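# Place cup carrier flat inside standing open paper bag

## Task

Get the cup carrier into the paper bag so it rests flat and upright on the bag's floor, with the bag left upright and open on the table and its rim raised along its whole edge. This must hold without the robot supporting anything. Finish by opening the grippers and moving the arms away.

## Robot and tools

Robot: two arms, left_arm and right_arm, each with six joints and a two-finger gripper. Occasionally an outside force briefly pulls on a held part or shoves a loose object. Knocking or placing any rigid object off the table counts as failure; cloth, paper and film are exempt. Avoid dropping things, slamming, striking hard or pushing very hard, and never let the arms collide or press against each other.

Frame: every reported position uses one scene frame. Origin sits on the table surface midway between the arms; +x points out across the table, +z points up, and left_arm is on the +y side. The names left and right refer to arms, not to image sides. Reported hand positions are in metres and can be off from the truth, more so when the arm is stretched out. Orientation is given as a quaternion in w, x, y, z order. Each gripper's fingers extend along its own +z axis and close along its y axis; the reported point lies between the finger pads, roughly 1 cm behind the tips.

Tool execute_actions, argument actions: a list that is empty (just report the state, no command), holds one action, or holds one wait. Optional pictures (true/false) controls whether camera images come back; by default they do. A refused call sends nothing.
- Action: {"rows": [[...]], "steps": n}, n from 1 to 15 control steps of 1/30 s each (default 15). Each row drives one step; if rows run out, the last row repeats.
- Each row is one list of 14 numbers, each between -1 and 1, covering both arms even if one is idle: left_arm waist, shoulder, elbow, wrist pitch, wrist yaw, wrist roll, opening, then the same seven for right_arm.
- The six joint numbers are offsets, not poses. They are scaled so 1.0 equals 1.202 rad for the waist, 1.258 shoulder, 1.238 elbow, 2.073 wrist pitch, 2.022 for both wrist yaw and wrist roll. The offset is measured from the joint angles printed in the latest result that includes them; before any such result in the scene, and for the second or later call within one reply, it is measured from wherever the robot stands when the action begins. Rows do not accumulate on each other. So an all-zero row pulls the arm back to that reference, and is not a pause; zeros also let an arm droop gradually, so to hold position, aim at the desired angles in the first call of a reply, use zeros afterward, and push the target further if a joint keeps falling short.
- Stated joint ranges (rad), same for both arms: waist -2.618 to 3.054, shoulder 0.000 to 3.142, elbow 0.000 to 3.142, wrist pitch -1.571 to 1.571, wrist yaw -1.571 to 1.571, wrist roll -2.094 to 2.094. True ends can differ by up to 0.036 rad either way. Asking for more than 0.036 rad past a stated end gets the call refused; asking past the true end clips the joint there and may produce "joint sent to its limit", possibly about an earlier action. No such line does not prove more travel exists.
- Opening is absolute, not an offset: +1 fully open (0.094 m pad gap), -1 closed. Away from the extremes the fingers go to where grip_measured equals the commanded value. To grasp, command below grip_measured: about 0.03 lower holds firmly, a smaller gap holds gently. Pad force tops out near 50 to 62 N (lower on some grippers, lower on parts thinner than about 2 mm), with a brief spike at first contact. Readings may carry a fixed error of about 1 mm per gripper.
- Wait: {"steps": n} with no rows, n up to 300; it returns once that many steps have passed since the prior result, counting your reply time.

Motion limits: each joint's target stays within a set margin of its measured angle (0.202 rad waist, 0.258 shoulder, 0.238 elbow, 0.573 wrist pitch, 0.522 wrist yaw and roll), and if targets would move a gripper over 70 mm from where it is, they get scaled back. Large offsets therefore take several actions. Between calls the arms keep moving toward the last row sent, until everything is nearly still or a step is HELD; then only a new action moves them further. Fingers already moving continue. The simulation keeps running while you think and write.

Result lines: left_arm: … | right_arm: … gives each gripper's position and quaternion. Joint positions and Joint velocities list, per arm, the six joints (rad, rad/s) and then the pad gap (m, m/s). grip_measured is the measured opening on the command scale. "joint command not followed" means the clearance check altered or blocked joint targets on some steps; the rest ran. HELD marks steps where your row was partly or wholly not sent. MOTOR HOT appears from 75 °C under load; at 90 °C that arm halts 10 s (then that threshold is disabled for 5 minutes, after which 90 °C halts again); at 100 °C the arm and gripper go limp and it falls. These appear as OVER-TEMPERATURE FAULT lines. Limit holding time.

Tool zoom_image: camera (cam_high 672x504, cam_low 672x504, cam_left_wrist 504x504, cam_right_wrist 504x504) and region [x0, y0, x1, y1] in pixels from the top-left, no larger than 504 by 504; returns an enlarged view of that camera's latest image.

Tool finished_scene: argument scene, the number of the current scene. It ends that scene for good and reports whether the goal held; the result also gives the next task. Only call it after releasing the carrier and moving clear. Replying with no tool call ends everything.

Each tool is called after "Emit:" by a JSON object that holds its "op" and its "data", one argument or row to a line.

## Session

Emit:
{"op": "execute_actions", "data": {
  "actions": []
}}

Scene clock: 0.00 s of 5400.00 s.
left_arm: end_effector_position=(+0.6294, +0.4199, +0.0892) grip_measured=+1.000 end_effector_quat_wxyz=(+0.473, -0.239, +0.834, +0.152) | right_arm: end_effector_position=(+0.1441, -0.5000, +0.3860) grip_measured=+1.000 end_effector_quat_wxyz=(+0.390, +0.702, +0.581, -0.135)
Joint positions: left_arm=[ 0.133  2.344  1.737  0.04  -0.34  -0.177  0.094] | right_arm=[-1.182  1.163  1.774 -1.342  0.158  0.685  0.094]
Joint velocities: left_arm=[-0.012 -0.002 -0.002  0.037  0.037  0.037  0.   ] | right_arm=[-0.012 -0.017 -0.012 -0.11   0.037  0.007  0.   ]

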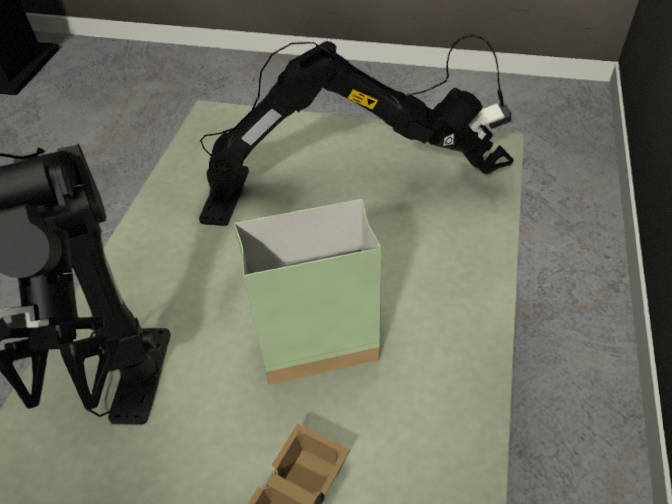

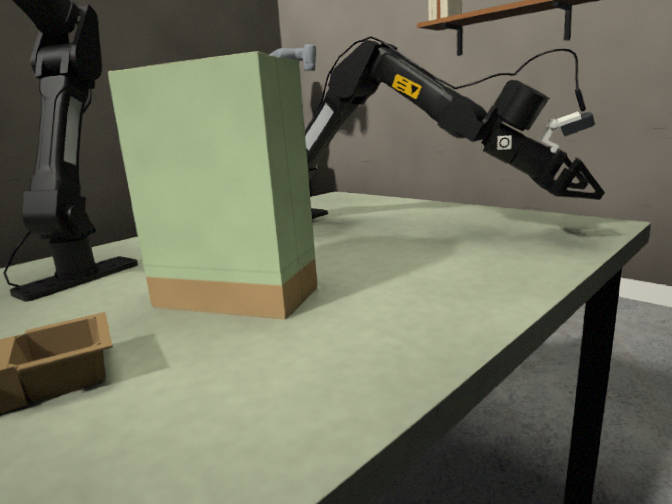

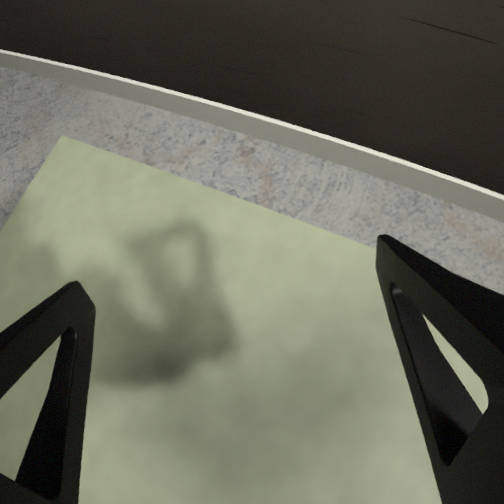

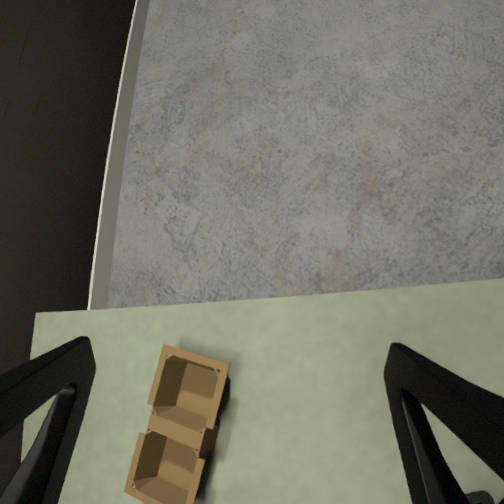

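Emit:
{"op": "execute_actions", "data": {
  "actions": [
    {"rows":[[0.25,-0.87,-0.4,-0.45,0.168,0.088,1,0.9,0.347,-0.221,-0.062,-0.078,-0.339,1]]}
  ],
  "pictures": false
}}

Emit:
{"op": "execute_actions", "data": {
  "actions": [
    {"steps":45}
  ]
}}

Scene clock: 38.10 s of 5400.00 s.
left_arm: end_effector_position=(+0.3487, +0.4402, +0.0687) grip_measured=+1.000 end_effector_quat_wxyz=(+0.145, -0.272, +0.949, +0.073) | right_arm: end_effector_position=(+0.2956, -0.3798, +0.1590) grip_measured=+1.000 end_effector_quat_wxyz=(+0.012, +0.245, +0.969, -0.022)
Joint positions: left_arm=[ 0.443  1.776  1.243 -0.721 -0.078 -0.042  0.094] | right_arm=[-0.568  1.636  1.496 -1.4    0.04   0.105  0.094]
Joint velocities: left_arm=[ 0.007 -1.658 -0.305 -1.15   0.374  0.125  0.   ] | right_arm=[ 2.01   0.3   -0.217 -0.198 -0.256 -0.652  0.   ]
Steps of this call (steps 1 to 90: nothing new was sent; then 34.60 s passed at rest; steps 91 to 105: all 15 steps of this action). Readings (joint positions):
91: left_arm=[0.141 2.329 1.720 0.016 -0.308 -0.164] | right_arm=[-1.170 1.170 1.766 -1.343 0.157 0.654]
92: left_arm=[0.154 2.296 1.679 -0.036 -0.270 -0.148] | right_arm=[-1.142 1.179 1.752 -1.346 0.148 0.613]
94: left_arm=[0.198 2.227 1.597 -0.142 -0.215 -0.124] | right_arm=[-1.085 1.223 1.708 -1.352 0.128 0.530]
98: left_arm=[0.320 2.094 1.445 -0.339 -0.152 -0.090] | right_arm=[-0.958 1.379 1.616 -1.369 0.095 0.360]
105: the state above

Scene clock: 39.60 s of 5400.00 s.
left_arm: end_effector_position=(+0.3072, +0.4028, +0.2344) grip_measured=+1.000 end_effector_quat_wxyz=(+0.321, -0.240, +0.912, +0.085) | right_arm: end_effector_position=(+0.3036, -0.2349, +0.1609) grip_measured=+1.000 end_effector_quat_wxyz=(-0.008, -0.040, +0.999, +0.004)
Joint positions: left_arm=[ 0.441  1.253  1.248 -0.89  -0.01  -0.009  0.094] | right_arm=[-0.091  1.624  1.491 -1.454 -0.008  0.009  0.094]
Joint velocities: left_arm=[-0.002 -0.017 -0.007 -0.037 -0.051  0.022  0.   ] | right_arm=[-0.012  0.002  0.017  0.066 -0.037 -0.066  0.   ]
Steps of this call (steps 1 to 45: the robot went on to your last target). Readings (joint positions):
1: left_arm=[0.443 1.717 1.237 -0.757 -0.068 -0.037] | right_arm=[-0.495 1.641 1.491 -1.405 0.033 0.086]
2: left_arm=[0.442 1.656 1.236 -0.783 -0.058 -0.033] | right_arm=[-0.421 1.641 1.491 -1.410 0.028 0.070]
4: left_arm=[0.441 1.525 1.236 -0.811 -0.044 -0.027] | right_arm=[-0.271 1.635 1.491 -1.416 0.021 0.048]
8: left_arm=[0.441 1.270 1.238 -0.840 -0.024 -0.017] | right_arm=[-0.085 1.629 1.491 -1.431 -0.007 0.022]
45: the state above
All arms were judged still, so your last target was given up. Only a new action makes them travel on or press farther. Fingers that are still opening or closing keep moving.

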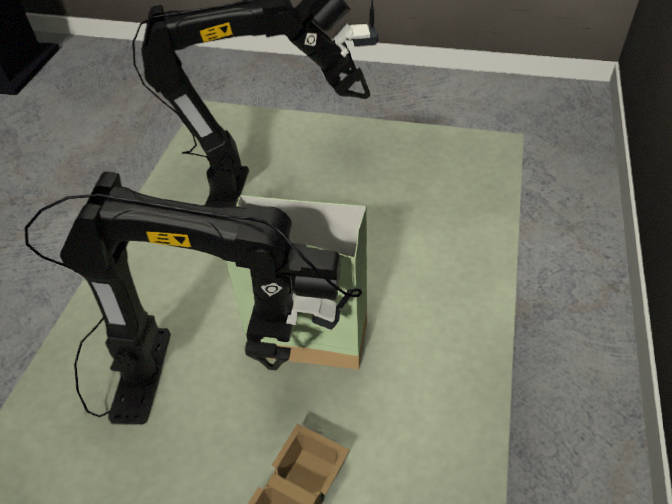

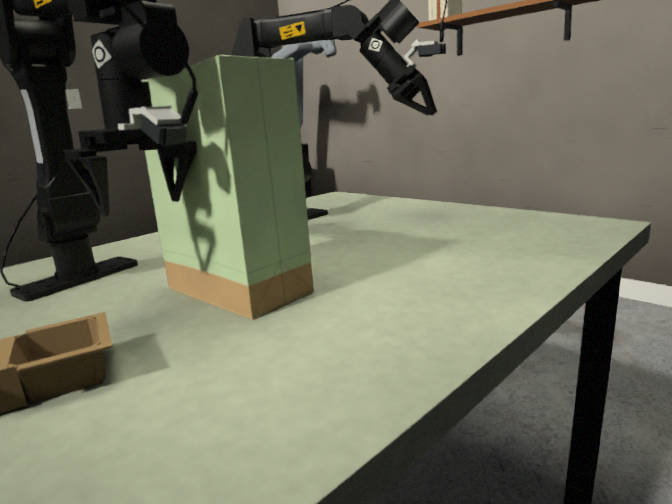

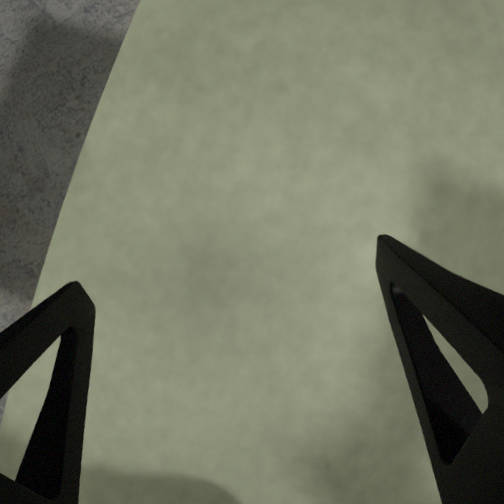

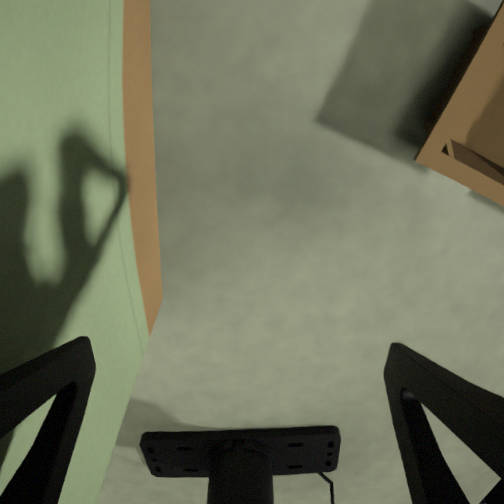

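Emit:
{"op": "execute_actions", "data": {
  "actions": [
    {"rows":[[0,0,0,0,0,0,1,-0.48,0.1,0.22,-0.03,0,0,1]]}
  ],
  "pictures": false
}}

Emit:
{"op": "execute_actions", "data": {
  "actions": [
    {"steps":15}
  ]
}}

Emit:
{"op": "zoom_image", "data": {
  "camera": "cam_low",
  "region": [0,20,340,440]
}}

Scene clock: 75.90 s of 5400.00 s.
left_arm: end_effector_position=(+0.3072, +0.4028, +0.2344) grip_measured=+1.000 end_effector_quat_wxyz=(+0.321, -0.239, +0.912, +0.085) | right_arm: end_effector_position=(+0.3127, -0.4209, +0.1876) grip_measured=+1.000 end_effector_quat_wxyz=(+0.032, +0.254, +0.967, -0.010)
Joint positions: left_arm=[ 0.441  1.253  1.248 -0.89  -0.01  -0.009  0.094] | right_arm=[-0.684  1.75   1.739 -1.492  0.004  0.009  0.094]
Joint velocities: left_arm=[-0.017  0.007 -0.012 -0.037 -0.007  0.037  0.   ] | right_arm=[ 0.115  0.002 -0.012 -0.037 -0.139 -0.066  0.   ]
Steps of this call (steps 1 to 90: nothing new was sent; then 32.80 s passed at rest; steps 91 to 105: all 15 steps of this action). Readings (joint positions):
91: left_arm=[0.441 1.253 1.248 -0.890 -0.010 -0.009] | right_arm=[-0.112 1.643 1.525 -1.482 -0.019 0.009]
92: left_arm=[0.441 1.253 1.248 -0.890 -0.010 -0.009] | right_arm=[-0.156 1.677 1.590 -1.506 -0.025 0.009]
94: left_arm=[0.441 1.253 1.248 -0.890 -0.010 -0.009] | right_arm=[-0.278 1.731 1.695 -1.491 -0.027 0.009]
98: left_arm=[0.441 1.253 1.248 -0.890 -0.010 -0.009] | right_arm=[-0.561 1.750 1.739 -1.475 -0.020 0.009]
105: the state above

Scene clock: 76.40 s of 5400.00 s.
left_arm: end_effector_position=(+0.3072, +0.4028, +0.2344) grip_measured=+1.000 end_effector_quat_wxyz=(+0.321, -0.239, +0.912, +0.085) | right_arm: end_effector_position=(+0.3127, -0.4171, +0.1875) grip_measured=+1.000 end_effector_quat_wxyz=(+0.029, +0.250, +0.968, -0.007)
Joint positions: left_arm=[ 0.441  1.253  1.248 -0.89  -0.01  -0.009  0.094] | right_arm=[-0.676  1.75   1.739 -1.499  0.     0.009  0.094]
Joint velocities: left_arm=[-0.012  0.012  0.017 -0.022 -0.037 -0.037  0.   ] | right_arm=[ 0.002 -0.027 -0.007 -0.095  0.007  0.037  0.   ]
Steps of this call (steps 1 to 15: the robot went on to your last target). Readings (joint positions):
1: left_arm=[0.441 1.253 1.248 -0.890 -0.010 -0.009] | right_arm=[-0.679 1.750 1.739 -1.494 0.002 0.009]
2: left_arm=[0.441 1.253 1.248 -0.890 -0.010 -0.009] | right_arm=[-0.677 1.750 1.739 -1.495 0.001 0.009]
4: left_arm=[0.441 1.253 1.248 -0.890 -0.010 -0.009] | right_arm=[-0.676 1.750 1.739 -1.497 0.000 0.009]
8: left_arm=[0.441 1.253 1.248 -0.890 -0.010 -0.009] | right_arm=[-0.676 1.750 1.739 -1.499 0.000 0.009]
15: the state above
All arms were judged still, so your last target was given up. Only a new action makes them travel on or press farther. Fingers that are still opening or closing keep moving.

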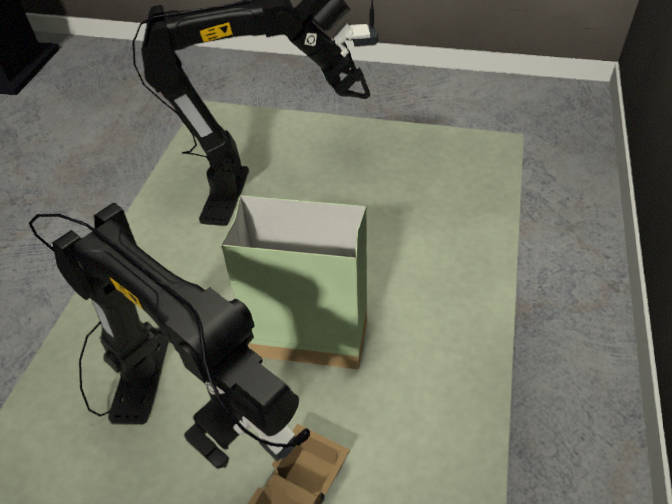

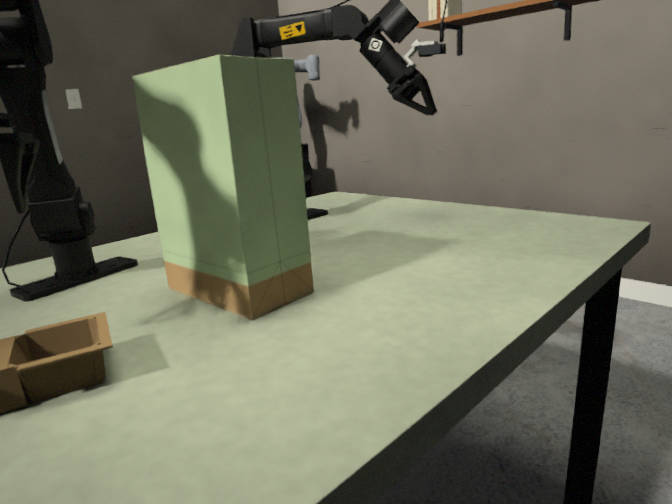

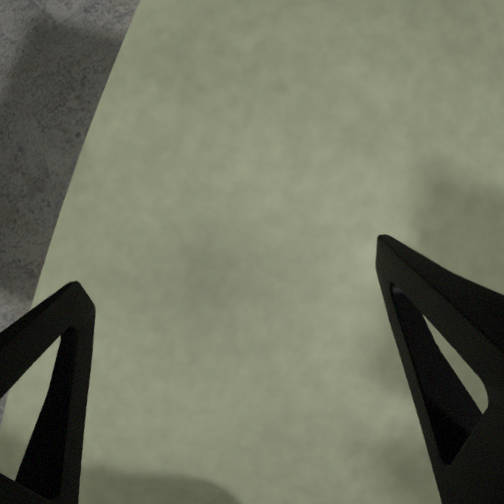

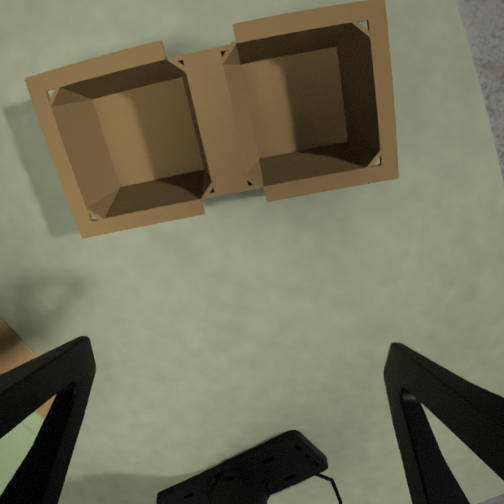

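Region (0, 20, 340, 440) of cam_low's 672x504 image, scaled by 1.200, with more detail than that image has; it fills the left 408 columns of this view, and the rest is white.

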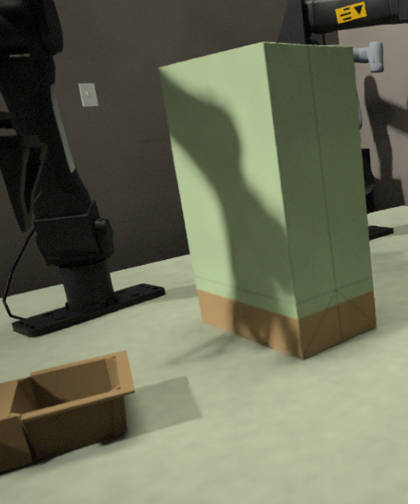

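Emit:
{"op": "execute_actions", "data": {
  "actions": [
    {"rows":[[0,0,0,0,0,0,1,0.025,0.2,0.052,0.063,0,-0.09,1]]}
  ],
  "pictures": false
}}

Emit:
{"op": "execute_actions", "data": {
  "actions": [
    {"steps":10}
  ]
}}

Scene clock: 128.03 s of 5400.00 s.
left_arm: end_effector_position=(+0.3072, +0.4028, +0.2344) grip_measured=+1.000 end_effector_quat_wxyz=(+0.321, -0.239, +0.912, +0.085) | right_arm: end_effector_position=(+0.3602, -0.4332, +0.1108) grip_measured=+1.000 end_effector_quat_wxyz=(-0.020, +0.158, +0.987, +0.006)
Joint positions: left_arm=[ 0.441  1.253  1.248 -0.89  -0.01  -0.009  0.094] | right_arm=[-0.653  2.023  1.795 -1.384  0.    -0.157  0.094]
Joint velocities: left_arm=[-0.002 -0.007 -0.007  0.007  0.007  0.007  0.   ] | right_arm=[-0.007 -0.061  0.007 -0.051  0.051 -0.022  0.   ]
Steps of this call (steps 1 to 90: nothing new was sent; then 48.13 s passed at rest; steps 91 to 105: all 15 steps of this action). Readings (joint positions):
91: left_arm=[0.441 1.253 1.248 -0.890 -0.010 -0.009] | right_arm=[-0.675 1.770 1.749 -1.503 0.000 -0.012]
92: left_arm=[0.441 1.253 1.248 -0.890 -0.010 -0.009] | right_arm=[-0.672 1.804 1.772 -1.495 0.000 -0.036]
94: left_arm=[0.441 1.253 1.248 -0.890 -0.010 -0.009] | right_arm=[-0.664 1.896 1.795 -1.450 0.000 -0.079]
98: left_arm=[0.441 1.253 1.248 -0.890 -0.010 -0.009] | right_arm=[-0.654 2.034 1.795 -1.394 0.000 -0.129]
105: the state above

Scene clock: 128.37 s of 5400.00 s.
left_arm: end_effector_position=(+0.3072, +0.4028, +0.2344) grip_measured=+1.000 end_effector_quat_wxyz=(+0.321, -0.239, +0.912, +0.085) | right_arm: end_effector_position=(+0.3603, -0.4332, +0.1114) grip_measured=+1.000 end_effector_quat_wxyz=(-0.019, +0.154, +0.988, +0.006)
Joint positions: left_arm=[ 0.441  1.253  1.248 -0.89  -0.01  -0.009  0.094] | right_arm=[-0.653  2.022  1.795 -1.384  0.    -0.163  0.094]
Joint velocities: left_arm=[ 0.002  0.002 -0.002 -0.051 -0.022 -0.022  0.   ] | right_arm=[ 0.012 -0.002 -0.012 -0.037 -0.037 -0.037  0.   ]
Steps of this call (steps 1 to 10: the robot went on to your last target). Readings (joint positions):
1: left_arm=[0.441 1.253 1.248 -0.890 -0.010 -0.009] | right_arm=[-0.653 2.022 1.795 -1.384 0.000 -0.158]
2: left_arm=[0.441 1.253 1.248 -0.890 -0.010 -0.009] | right_arm=[-0.653 2.022 1.795 -1.384 0.000 -0.160]
4: left_arm=[0.441 1.253 1.248 -0.890 -0.010 -0.009] | right_arm=[-0.653 2.022 1.795 -1.384 0.000 -0.161]
8: left_arm=[0.441 1.253 1.248 -0.890 -0.010 -0.009] | right_arm=[-0.653 2.022 1.795 -1.384 0.000 -0.163]
10: the state above

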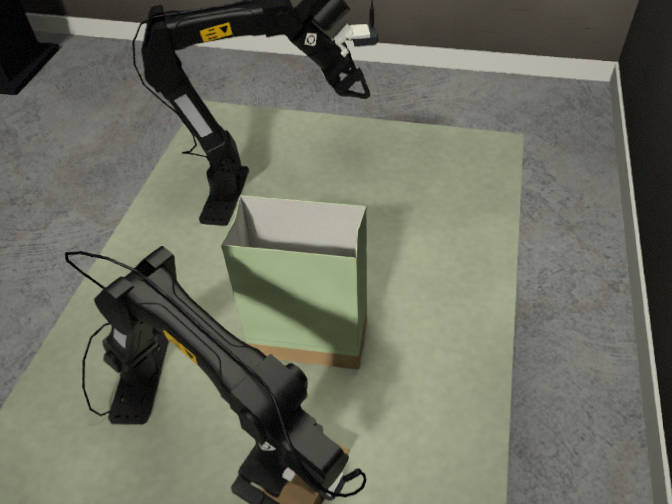

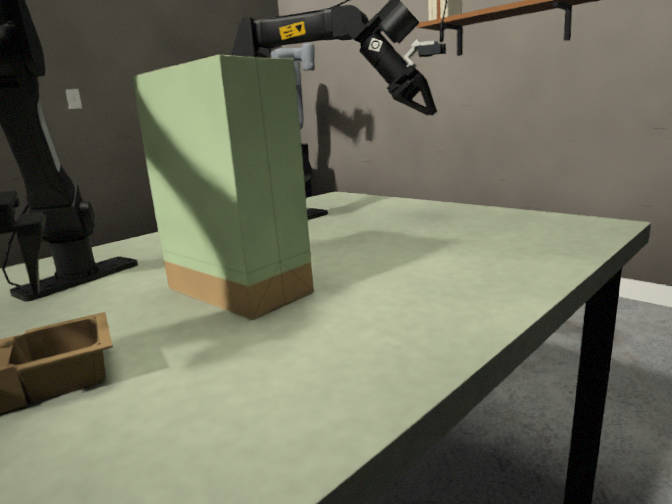

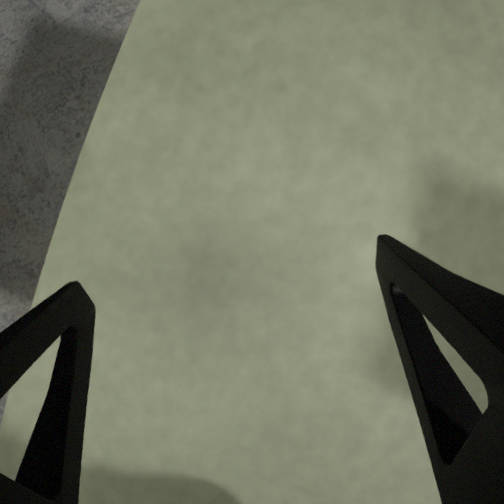

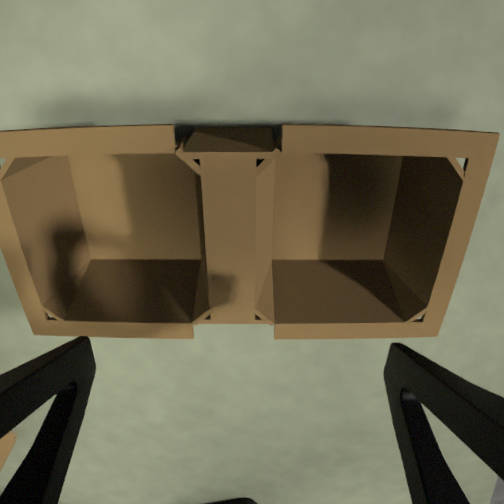

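Emit:
{"op": "execute_actions", "data": {
  "actions": [
    {"rows":[[0,0,0,0,0,0,1,0.01,0.045,-0.03,0.075,0,0,0.3]]}
  ]
}}

Scene clock: 144.60 s of 5400.00 s.
left_arm: end_effector_position=(+0.3072, +0.4028, +0.2344) grip_measured=+1.000 end_effector_quat_wxyz=(+0.321, -0.239, +0.912, +0.085) | right_arm: end_effector_position=(+0.3824, -0.4446, +0.0817) grip_measured=+0.303 end_effector_quat_wxyz=(+0.003, +0.154, +0.988, -0.001)
Joint positions: left_arm=[ 0.441  1.253  1.248 -0.89  -0.01  -0.009  0.094] | right_arm=[-0.653  2.081  1.766 -1.249  0.    -0.164  0.061]
Joint velocities: left_arm=[-0.017  0.007  0.002 -0.007 -0.037  0.007  0.   ] | right_arm=[-0.002 -0.007 -0.007 -0.037  0.051  0.007  0.   ]
Steps of this call (steps 1 to 15: the robot went on to your last target; steps 16 to 90: nothing new was sent; then 12.73 s passed at rest; steps 91 to 105: all 15 steps of this action). Readings (joint positions):
91: left_arm=[0.441 1.253 1.248 -0.890 -0.010 -0.009] | right_arm=[-0.653 2.025 1.792 -1.372 0.000 -0.164]
92: left_arm=[0.441 1.253 1.248 -0.890 -0.010 -0.009] | right_arm=[-0.653 2.030 1.790 -1.349 0.000 -0.164]
94: left_arm=[0.441 1.253 1.248 -0.890 -0.010 -0.009] | right_arm=[-0.653 2.050 1.784 -1.307 0.000 -0.164]
98: left_arm=[0.441 1.253 1.248 -0.890 -0.010 -0.009] | right_arm=[-0.653 2.079 1.769 -1.267 0.000 -0.164]
105: the state above

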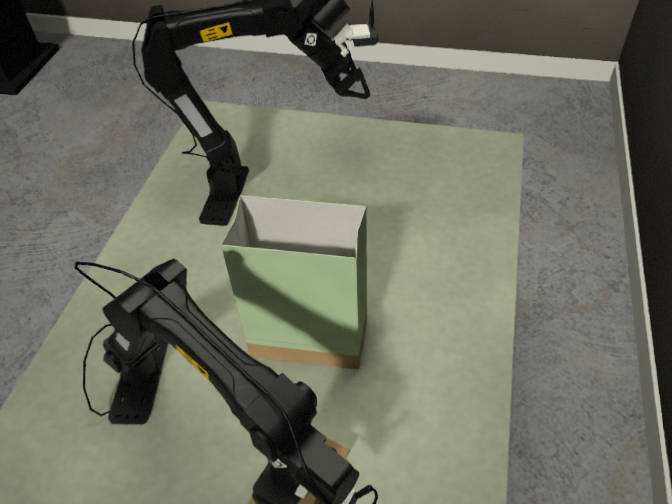

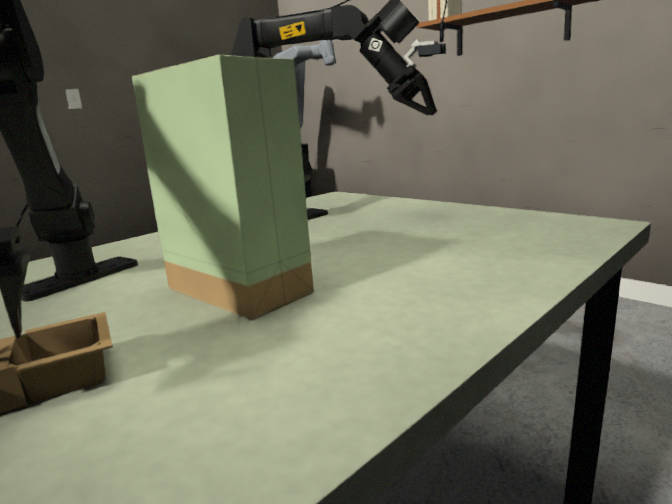

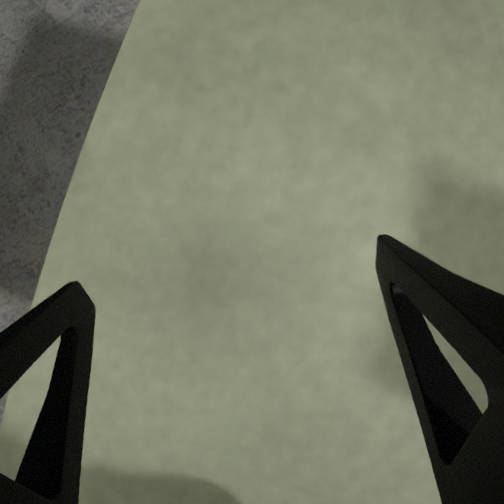

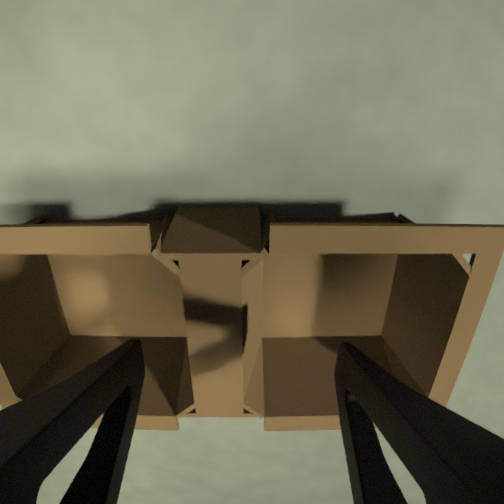

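Emit:
{"op": "execute_actions", "data": {
  "actions": [
    {"rows":[[0,0,0,0,0,0,1,0.03,0,0,0,0,0,0.3],[0,0,0,0,0,0,1,0.03,0,0,0,0,0,0.3],[0,0,0,0,0,0,1,0.03,0,0,0,0,0,0.3],[0,0,0,0,0,0,1,0.03,0,-0.03,0.02,0,0,0.3],[0,0,0,0,0,0,1,0.03,0.005,-0.06,0.04,0,0,0.3],[0,0,0,0,0,0,1,0.03,0.01,-0.09,0.06,0,0,0.3],[0,0,0,0,0,0,1,0.03,0.012,-0.125,0.082,0,0,0.3]]}
  ]
}}

Scene clock: 162.07 s of 5400.00 s.
left_arm: end_effector_position=(+0.3072, +0.4028, +0.2344) grip_measured=+1.000 end_effector_quat_wxyz=(+0.321, -0.239, +0.912, +0.085) | right_arm: end_effector_position=(+0.3768, -0.4282, +0.0352) grip_measured=+0.303 end_effector_quat_wxyz=(-0.017, +0.139, +0.990, +0.005)
Joint positions: left_arm=[ 0.441  1.253  1.248 -0.89  -0.01  -0.009  0.094] | right_arm=[-0.622  2.105  1.615 -1.116  0.001 -0.164  0.061]
Joint velocities: left_arm=[-0.007  0.012 -0.027  0.007 -0.066  0.037  0.   ] | right_arm=[-0.007 -0.002  0.002  0.242  0.037 -0.022  0.   ]
Steps of this call (steps 1 to 15: the robot went on to your last target; steps 16 to 90: nothing new was sent; then 13.97 s passed at rest; steps 91 to 105: all 15 steps of this action). Readings (joint positions):
91: left_arm=[0.441 1.253 1.248 -0.890 -0.010 -0.009] | right_arm=[-0.651 2.081 1.766 -1.245 0.000 -0.164]
92: left_arm=[0.441 1.253 1.248 -0.890 -0.010 -0.009] | right_arm=[-0.647 2.081 1.766 -1.245 0.001 -0.164]
94: left_arm=[0.441 1.253 1.248 -0.890 -0.010 -0.009] | right_arm=[-0.635 2.081 1.763 -1.241 0.001 -0.164]
98: left_arm=[0.441 1.253 1.248 -0.890 -0.010 -0.009] | right_arm=[-0.622 2.082 1.673 -1.162 0.001 -0.164]
105: the state above

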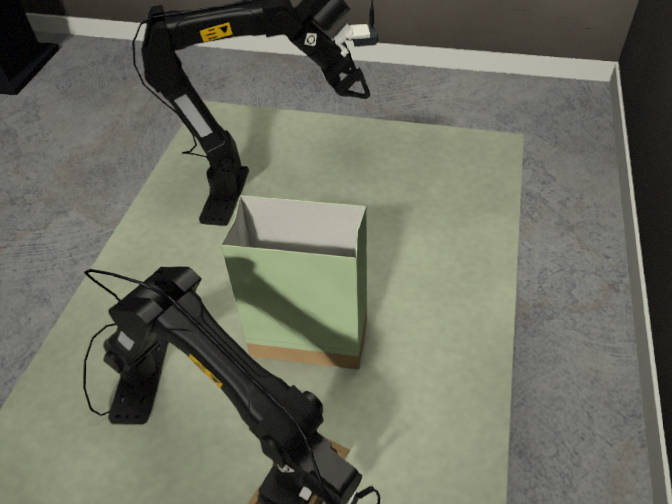

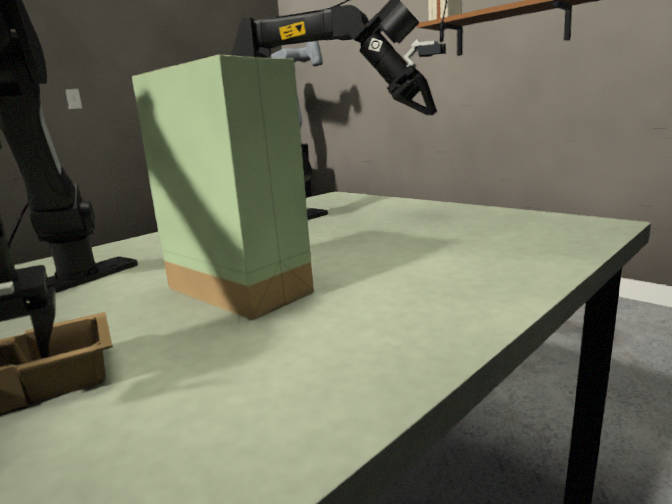

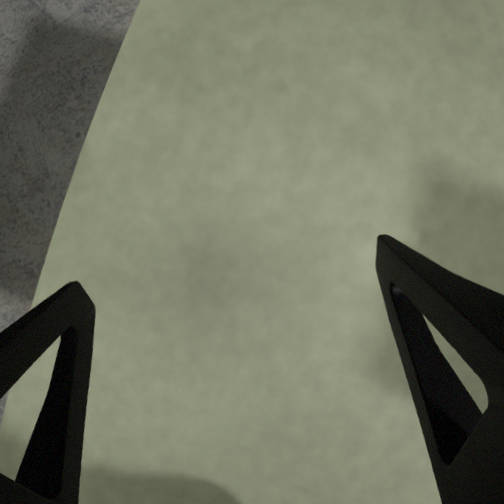

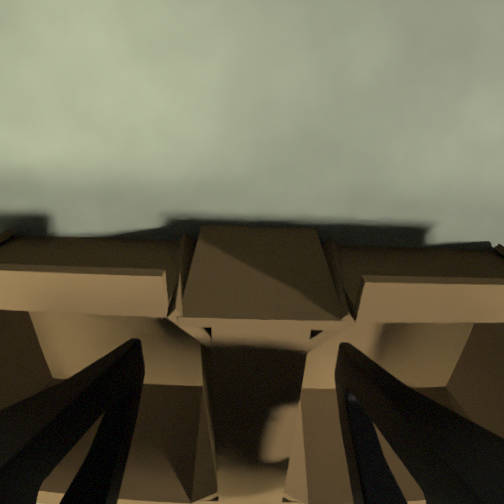

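Emit:
{"op": "execute_actions", "data": {
  "actions": [
    {"rows":[[0,0,0,0,0,0,1,0,-0.035,-0.03,-0.005,0,0,0.3]],"steps":10}
  ],
  "pictures": false
}}

Emit:
{"op": "execute_actions", "data": {
  "actions": [
    {"rows":[[0,0,0,0,0,0,1,0,0,0,0,0,0,-0.45]]}
  ]
}}

Scene clock: 169.67 s of 5400.00 s.
left_arm: end_effector_position=(+0.3072, +0.4028, +0.2344) grip_measured=+1.000 end_effector_quat_wxyz=(+0.321, -0.239, +0.912, +0.085) | right_arm: end_effector_position=(+0.3737, -0.4267, +0.0373) grip_measured=+0.303 end_effector_quat_wxyz=(-0.015, +0.139, +0.990, +0.004)
Joint positions: left_arm=[ 0.441  1.253  1.248 -0.89  -0.01  -0.009  0.094] | right_arm=[-0.622  2.085  1.593 -1.11   0.001 -0.164  0.061]
Joint velocities: left_arm=[ 0.032 -0.012  0.007 -0.007  0.037 -0.007  0.   ] | right_arm=[-0.007 -0.007 -0.012 -0.051  0.022  0.022  0.001]
Steps of this call (steps 1 to 30: the robot went on to your last target; steps 31 to 90: nothing new was sent; then 4.27 s passed at rest; steps 91 to 100: all 10 steps of this action). Readings (joint positions):
91: left_arm=[0.441 1.253 1.248 -0.890 -0.010 -0.009] | right_arm=[-0.622 2.102 1.611 -1.095 0.001 -0.164]
92: left_arm=[0.441 1.253 1.248 -0.890 -0.010 -0.009] | right_arm=[-0.622 2.097 1.604 -1.097 0.001 -0.164]
94: left_arm=[0.441 1.253 1.248 -0.890 -0.010 -0.009] | right_arm=[-0.622 2.089 1.595 -1.105 0.001 -0.164]
98: left_arm=[0.441 1.253 1.248 -0.890 -0.010 -0.009] | right_arm=[-0.622 2.085 1.593 -1.110 0.001 -0.164]
100: the state above

Scene clock: 170.17 s of 5400.00 s.
left_arm: end_effector_position=(+0.3072, +0.4028, +0.2344) grip_measured=+1.000 end_effector_quat_wxyz=(+0.321, -0.239, +0.912, +0.085) | right_arm: end_effector_position=(+0.3737, -0.4267, +0.0373) grip_measured=-0.418 end_effector_quat_wxyz=(-0.015, +0.139, +0.990, +0.004)
Joint positions: left_arm=[ 0.441  1.253  1.248 -0.89  -0.01  -0.009  0.094] | right_arm=[-0.622  2.085  1.593 -1.11   0.001 -0.164  0.027]
Joint velocities: left_arm=[-0.022  0.007  0.002  0.022 -0.037  0.037  0.   ] | right_arm=[ 0.022 -0.012 -0.002  0.022 -0.051  0.081  0.   ]
Steps of this call (steps 1 to 15: all 15 steps of this action). Readings (joint positions):
1: left_arm=[0.441 1.253 1.248 -0.890 -0.010 -0.009] | right_arm=[-0.622 2.085 1.593 -1.110 0.001 -0.164]
2: left_arm=[0.441 1.253 1.248 -0.890 -0.010 -0.009] | right_arm=[-0.622 2.085 1.593 -1.110 0.001 -0.164]
4: left_arm=[0.441 1.253 1.248 -0.890 -0.010 -0.009] | right_arm=[-0.622 2.085 1.593 -1.110 0.001 -0.164]
8: left_arm=[0.441 1.253 1.248 -0.890 -0.010 -0.009] | right_arm=[-0.622 2.085 1.593 -1.110 0.001 -0.164]
15: the state above

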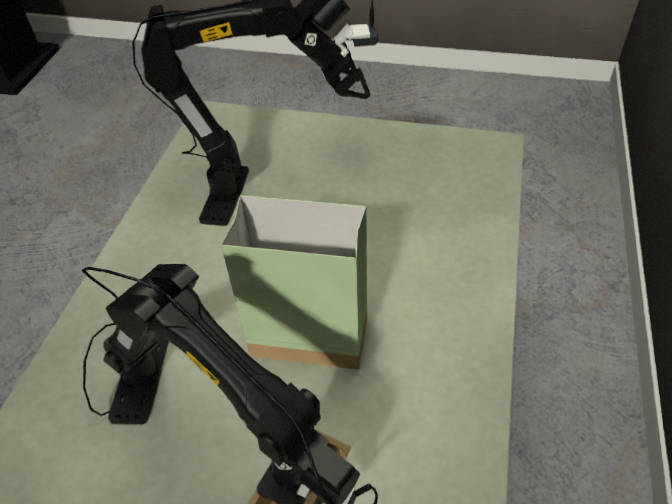

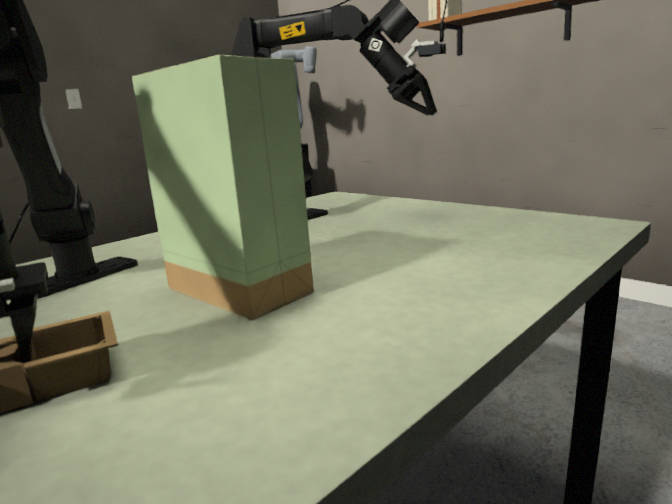

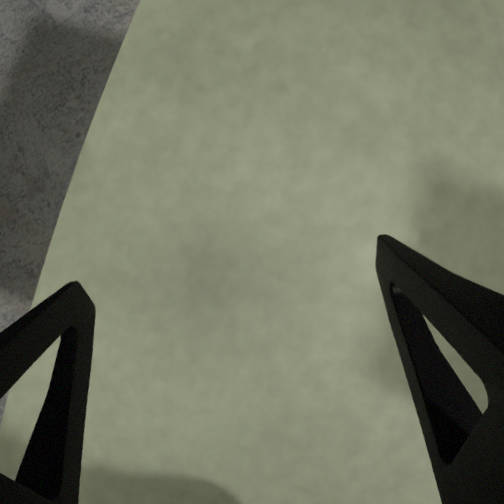

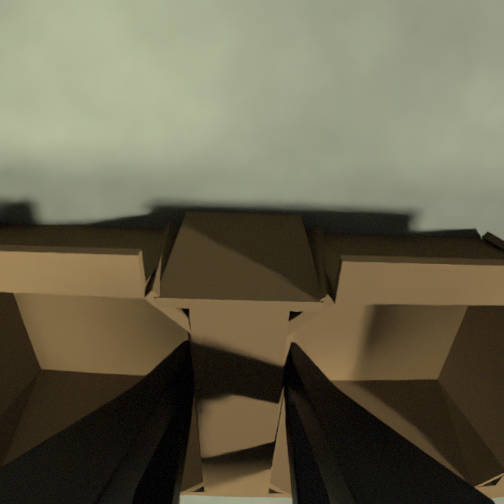

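Emit:
{"op": "execute_actions", "data": {
  "actions": [
    {"rows":[[0,0,0,0,0,0,1,0,0,0.04,-0.02,0,0,-0.47],[0,0,0,0,0,0,1,0,0,0.04,-0.02,0,0,-0.47],[0,0,0,0,0,0,1,0,0,0.04,-0.02,0,0,-0.47],[0,0,0,0,0,0,1,0,0,0.04,-0.02,0,0.03,-0.47],[0,0,0,0,0,0,1,0,0,0.04,-0.02,0,0.06,-0.47],[0,0,0,0,0,0,1,0,0,0.04,-0.02,0,0.085,-0.47]]}
  ],
  "pictures": false
}}

Emit:
{"op": "execute_actions", "data": {
  "actions": [
    {"rows":[[0,0,0,0,0,0,1,0,0,-0.035,0.02,0,0,-0.47]],"steps":10}
  ]
}}

Scene clock: 246.73 s of 5400.00 s.
left_arm: end_effector_position=(+0.3072, +0.4028, +0.2344) grip_measured=+1.000 end_effector_quat_wxyz=(+0.321, -0.239, +0.912, +0.085) | right_arm: end_effector_position=(+0.3740, -0.4268, +0.0423) grip_measured=-0.418 end_effector_quat_wxyz=(-0.017, +0.212, +0.977, +0.004)
Joint positions: left_arm=[ 0.441  1.253  1.248 -0.89  -0.01  -0.009  0.094] | right_arm=[-0.622  2.085  1.613 -1.134  0.001 -0.016  0.027]
Joint velocities: left_arm=[ 0.002 -0.012 -0.007 -0.051 -0.066  0.022  0.   ] | right_arm=[-0.002 -0.002  0.007 -0.007  0.007  0.066  0.   ]
Steps of this call (steps 1 to 15: the robot went on to your last target; steps 16 to 90: nothing new was sent; then 73.07 s passed at rest; steps 91 to 105: all 15 steps of this action). Readings (joint positions):
91: left_arm=[0.441 1.253 1.248 -0.890 -0.010 -0.009] | right_arm=[-0.622 2.085 1.596 -1.114 0.001 -0.164]
92: left_arm=[0.441 1.253 1.248 -0.890 -0.010 -0.009] | right_arm=[-0.622 2.085 1.600 -1.119 0.001 -0.164]
94: left_arm=[0.441 1.253 1.248 -0.890 -0.010 -0.009] | right_arm=[-0.622 2.085 1.608 -1.126 0.001 -0.156]
98: left_arm=[0.441 1.253 1.248 -0.890 -0.010 -0.009] | right_arm=[-0.622 2.085 1.613 -1.129 0.001 -0.072]
105: the state above

Scene clock: 247.07 s of 5400.00 s.
left_arm: end_effector_position=(+0.3072, +0.4028, +0.2344) grip_measured=+1.000 end_effector_quat_wxyz=(+0.321, -0.239, +0.912, +0.085) | right_arm: end_effector_position=(+0.3719, -0.4255, +0.0365) grip_measured=-0.418 end_effector_quat_wxyz=(-0.019, +0.212, +0.977, +0.005)
Joint positions: left_arm=[ 0.441  1.253  1.248 -0.89  -0.01  -0.009  0.094] | right_arm=[-0.622  2.085  1.59  -1.114 -0.001 -0.015  0.027]
Joint velocities: left_arm=[ 0.002  0.002 -0.017 -0.051  0.022  0.007  0.   ] | right_arm=[ 0.002  0.012 -0.017 -0.037 -0.037 -0.022  0.   ]
Steps of this call (steps 1 to 10: all 10 steps of this action). Readings (joint positions):
1: left_arm=[0.441 1.253 1.248 -0.890 -0.010 -0.009] | right_arm=[-0.622 2.085 1.609 -1.129 0.001 -0.015]
2: left_arm=[0.441 1.253 1.248 -0.890 -0.010 -0.009] | right_arm=[-0.622 2.085 1.603 -1.123 0.001 -0.015]
4: left_arm=[0.441 1.253 1.248 -0.890 -0.010 -0.009] | right_arm=[-0.622 2.085 1.590 -1.116 0.000 -0.015]
8: left_arm=[0.441 1.253 1.248 -0.890 -0.010 -0.009] | right_arm=[-0.622 2.085 1.590 -1.114 -0.001 -0.015]
10: the state above

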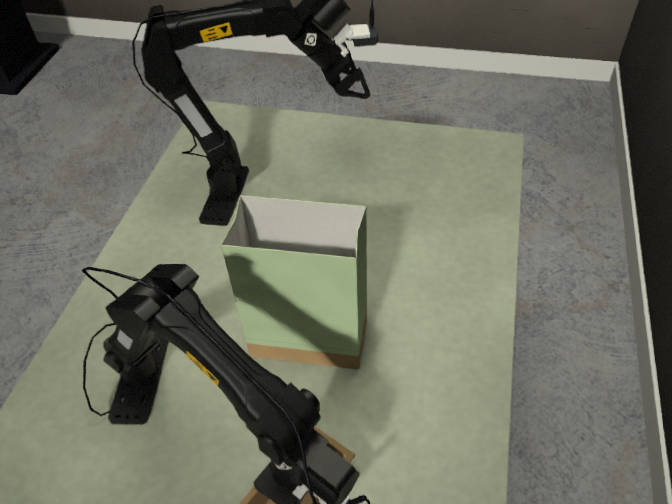

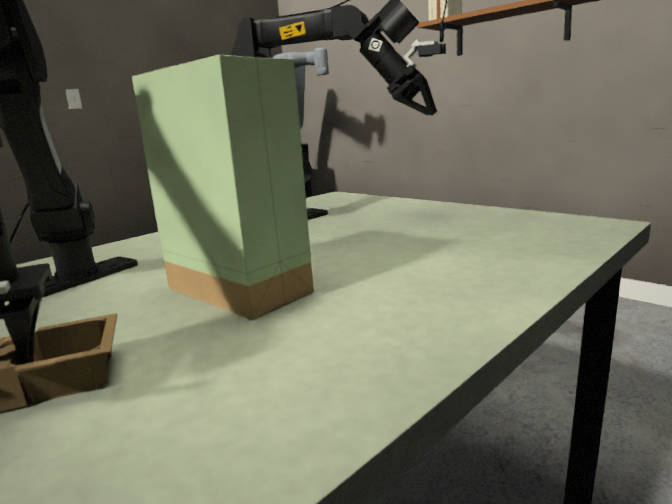

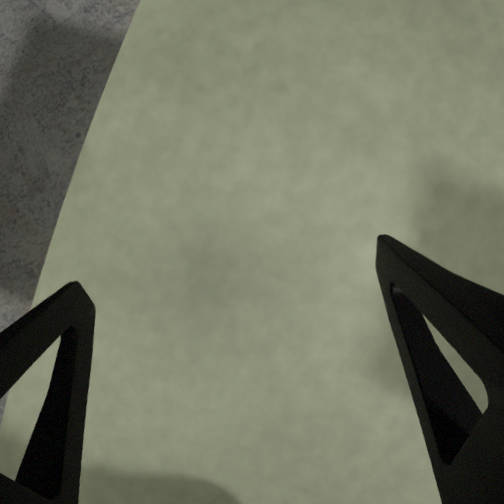

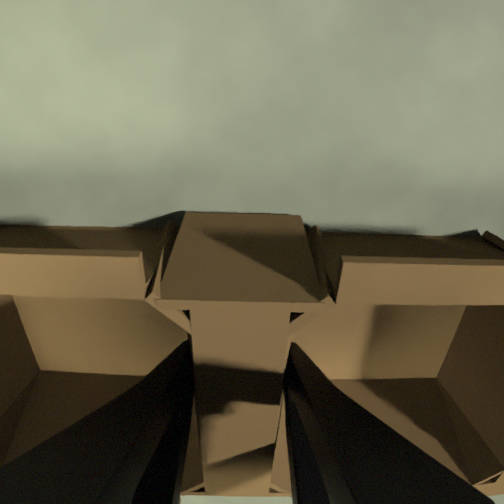

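Emit:
{"op": "execute_actions", "data": {
  "actions": [
    {"rows":[[-0.1,0.03,-0.02,0.05,0,0,0,0,0,0,0,0,0,0.1],[-0.2,0.06,-0.03,0.1,0,0,-1,0,0,0,0,0,0,0.1],[-0.3,0.1,-0.04,0.15,0,0,-1,0,0,0,0,0,0,0.1],[-0.4,0.15,-0.06,0.2,0,0,-1,0,-0.04,-0.05,0.04,0,0,0.1],[-0.5,0.2,-0.08,0.25,0,0,-1,0,-0.07,-0.1,0.08,0,0,0.1],[-0.55,0.25,-0.1,0.3,0,0,-1,0,-0.1,-0.15,0.12,0,0,0.1],[-0.6,0.3,-0.11,0.33,0,0,-1,0,-0.13,-0.2,0.16,0,0,0.1],[-0.65,0.34,-0.12,0.36,0,0,-1,0,-0.16,-0.25,0.2,0,0,0.1],[-0.7,0.38,-0.13,0.4,0,0,-1,0,-0.19,-0.3,0.23,0,0,0.1],[-0.75,0.42,-0.14,0.43,0,0,-1,0,-0.22,-0.35,0.27,0,0,0.1],[-0.8,0.45,-0.15,0.46,0,0,-1,0,-0.25,-0.4,0.31,0,0,0.1],[-0.8,0.48,-0.16,0.48,0,0,-1,0,-0.28,-0.45,0.35,0,0,0.1],[-0.8,0.5,-0.17,0.5,0,0,-1,0,-0.31,-0.5,0.39,0,0,0.1],[-0.8,0.52,-0.174,0.513,0,0,-1,0,-0.338,-0.55,0.425,0,0,0.1]]}
  ],
  "pictures": false
}}

Emit:
{"op": "execute_actions", "data": {
  "actions": [
    {"steps":20}
  ]
}}

Scene clock: 264.20 s of 5400.00 s.
left_arm: end_effector_position=(+0.4728, +0.1859, +0.0624) grip_measured=-0.988 end_effector_quat_wxyz=(+0.332, +0.050, +0.942, -0.010) | right_arm: end_effector_position=(+0.3526, -0.4163, +0.0267) grip_measured=+0.097 end_effector_quat_wxyz=(+0.168, +0.209, +0.963, -0.038)
Joint positions: left_arm=[-0.184  1.821  1.093 -0.165 -0.026 -0.01   0.001] | right_arm=[-0.622  1.709  0.974 -0.49  -0.001 -0.015  0.052]
Joint velocities: left_arm=[-1.248  1.297 -0.486  1.473  0.022 -0.037  0.001] | right_arm=[ 0.017 -0.789 -1.204  1.311  0.007  0.066  0.   ]
Steps of this call (steps 1 to 15: the robot went on to your last target; steps 16 to 90: nothing new was sent; then 13.63 s passed at rest; steps 91 to 105: all 15 steps of this action). Readings (joint positions):
91: left_arm=[0.426 1.255 1.246 -0.881 -0.020 -0.009] | right_arm=[-0.622 2.085 1.590 -1.114 -0.001 -0.015]
92: left_arm=[0.382 1.263 1.242 -0.855 -0.032 -0.010] | right_arm=[-0.622 2.085 1.590 -1.114 -0.001 -0.015]
94: left_arm=[0.264 1.306 1.234 -0.767 -0.030 -0.010] | right_arm=[-0.622 2.081 1.581 -1.101 -0.001 -0.015]
98: left_arm=[0.088 1.467 1.196 -0.555 -0.024 -0.010] | right_arm=[-0.622 1.973 1.395 -0.929 -0.001 -0.015]
105: the state above

Scene clock: 264.87 s of 5400.00 s.
left_arm: end_effector_position=(+0.4547, +0.0201, +0.0411) grip_measured=-0.988 end_effector_quat_wxyz=(+0.389, +0.204, +0.894, -0.091) | right_arm: end_effector_position=(+0.3851, -0.4317, +0.0442) grip_measured=+0.097 end_effector_quat_wxyz=(+0.268, +0.203, +0.940, -0.062)
Joint positions: left_arm=[-0.521  1.93   1.027  0.154 -0.006 -0.01   0.001] | right_arm=[-0.622  1.68   0.918 -0.251 -0.001 -0.015  0.052]
Joint velocities: left_arm=[ 0.002 -0.007 -0.002  0.051  0.037 -0.051  0.001] | right_arm=[ 0.007 -0.007 -0.007 -0.037 -0.022  0.007 -0.   ]
Steps of this call (steps 1 to 20: the robot went on to your last target). Readings (joint positions):
1: left_arm=[-0.232 1.863 1.077 -0.118 -0.026 -0.010] | right_arm=[-0.622 1.690 0.943 -0.450 -0.001 -0.015]
2: left_arm=[-0.283 1.896 1.062 -0.080 -0.026 -0.010] | right_arm=[-0.622 1.682 0.926 -0.417 -0.001 -0.015]
4: left_arm=[-0.390 1.937 1.040 -0.027 -0.025 -0.010] | right_arm=[-0.622 1.680 0.918 -0.363 -0.001 -0.015]
8: left_arm=[-0.547 1.944 1.027 0.068 -0.002 -0.010] | right_arm=[-0.622 1.680 0.918 -0.290 -0.001 -0.015]
20: the state above

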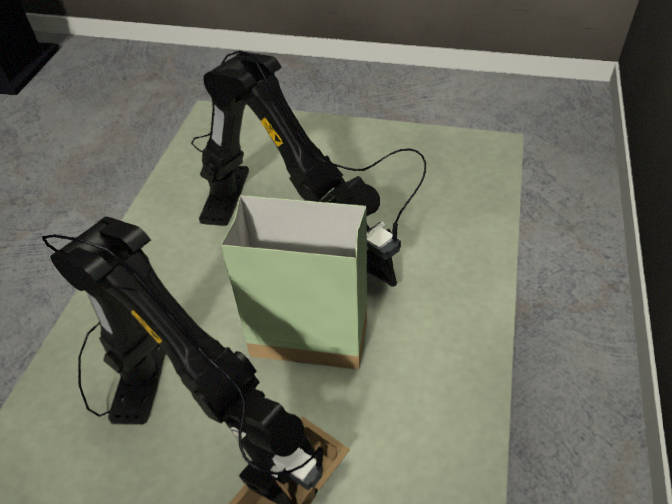

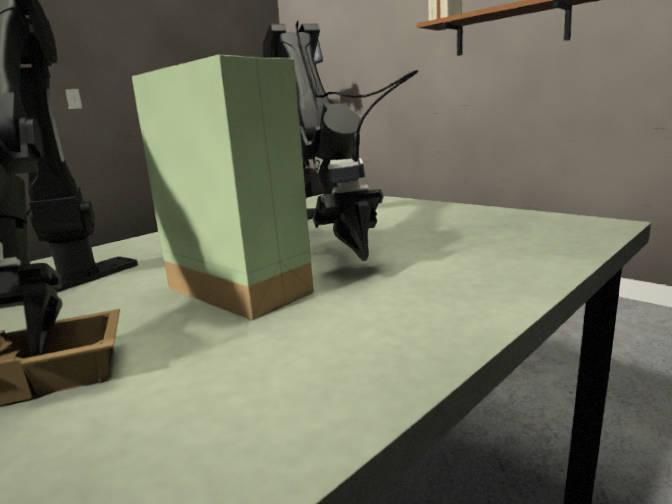

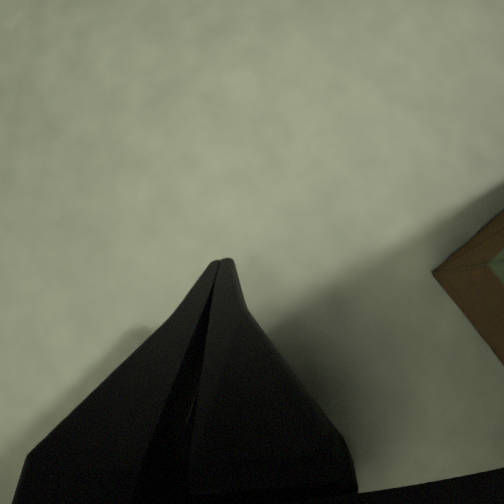

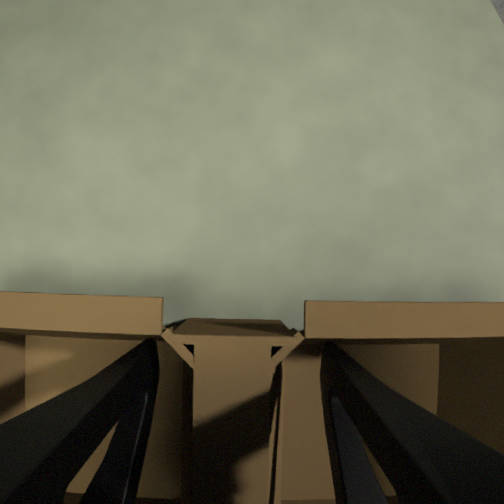

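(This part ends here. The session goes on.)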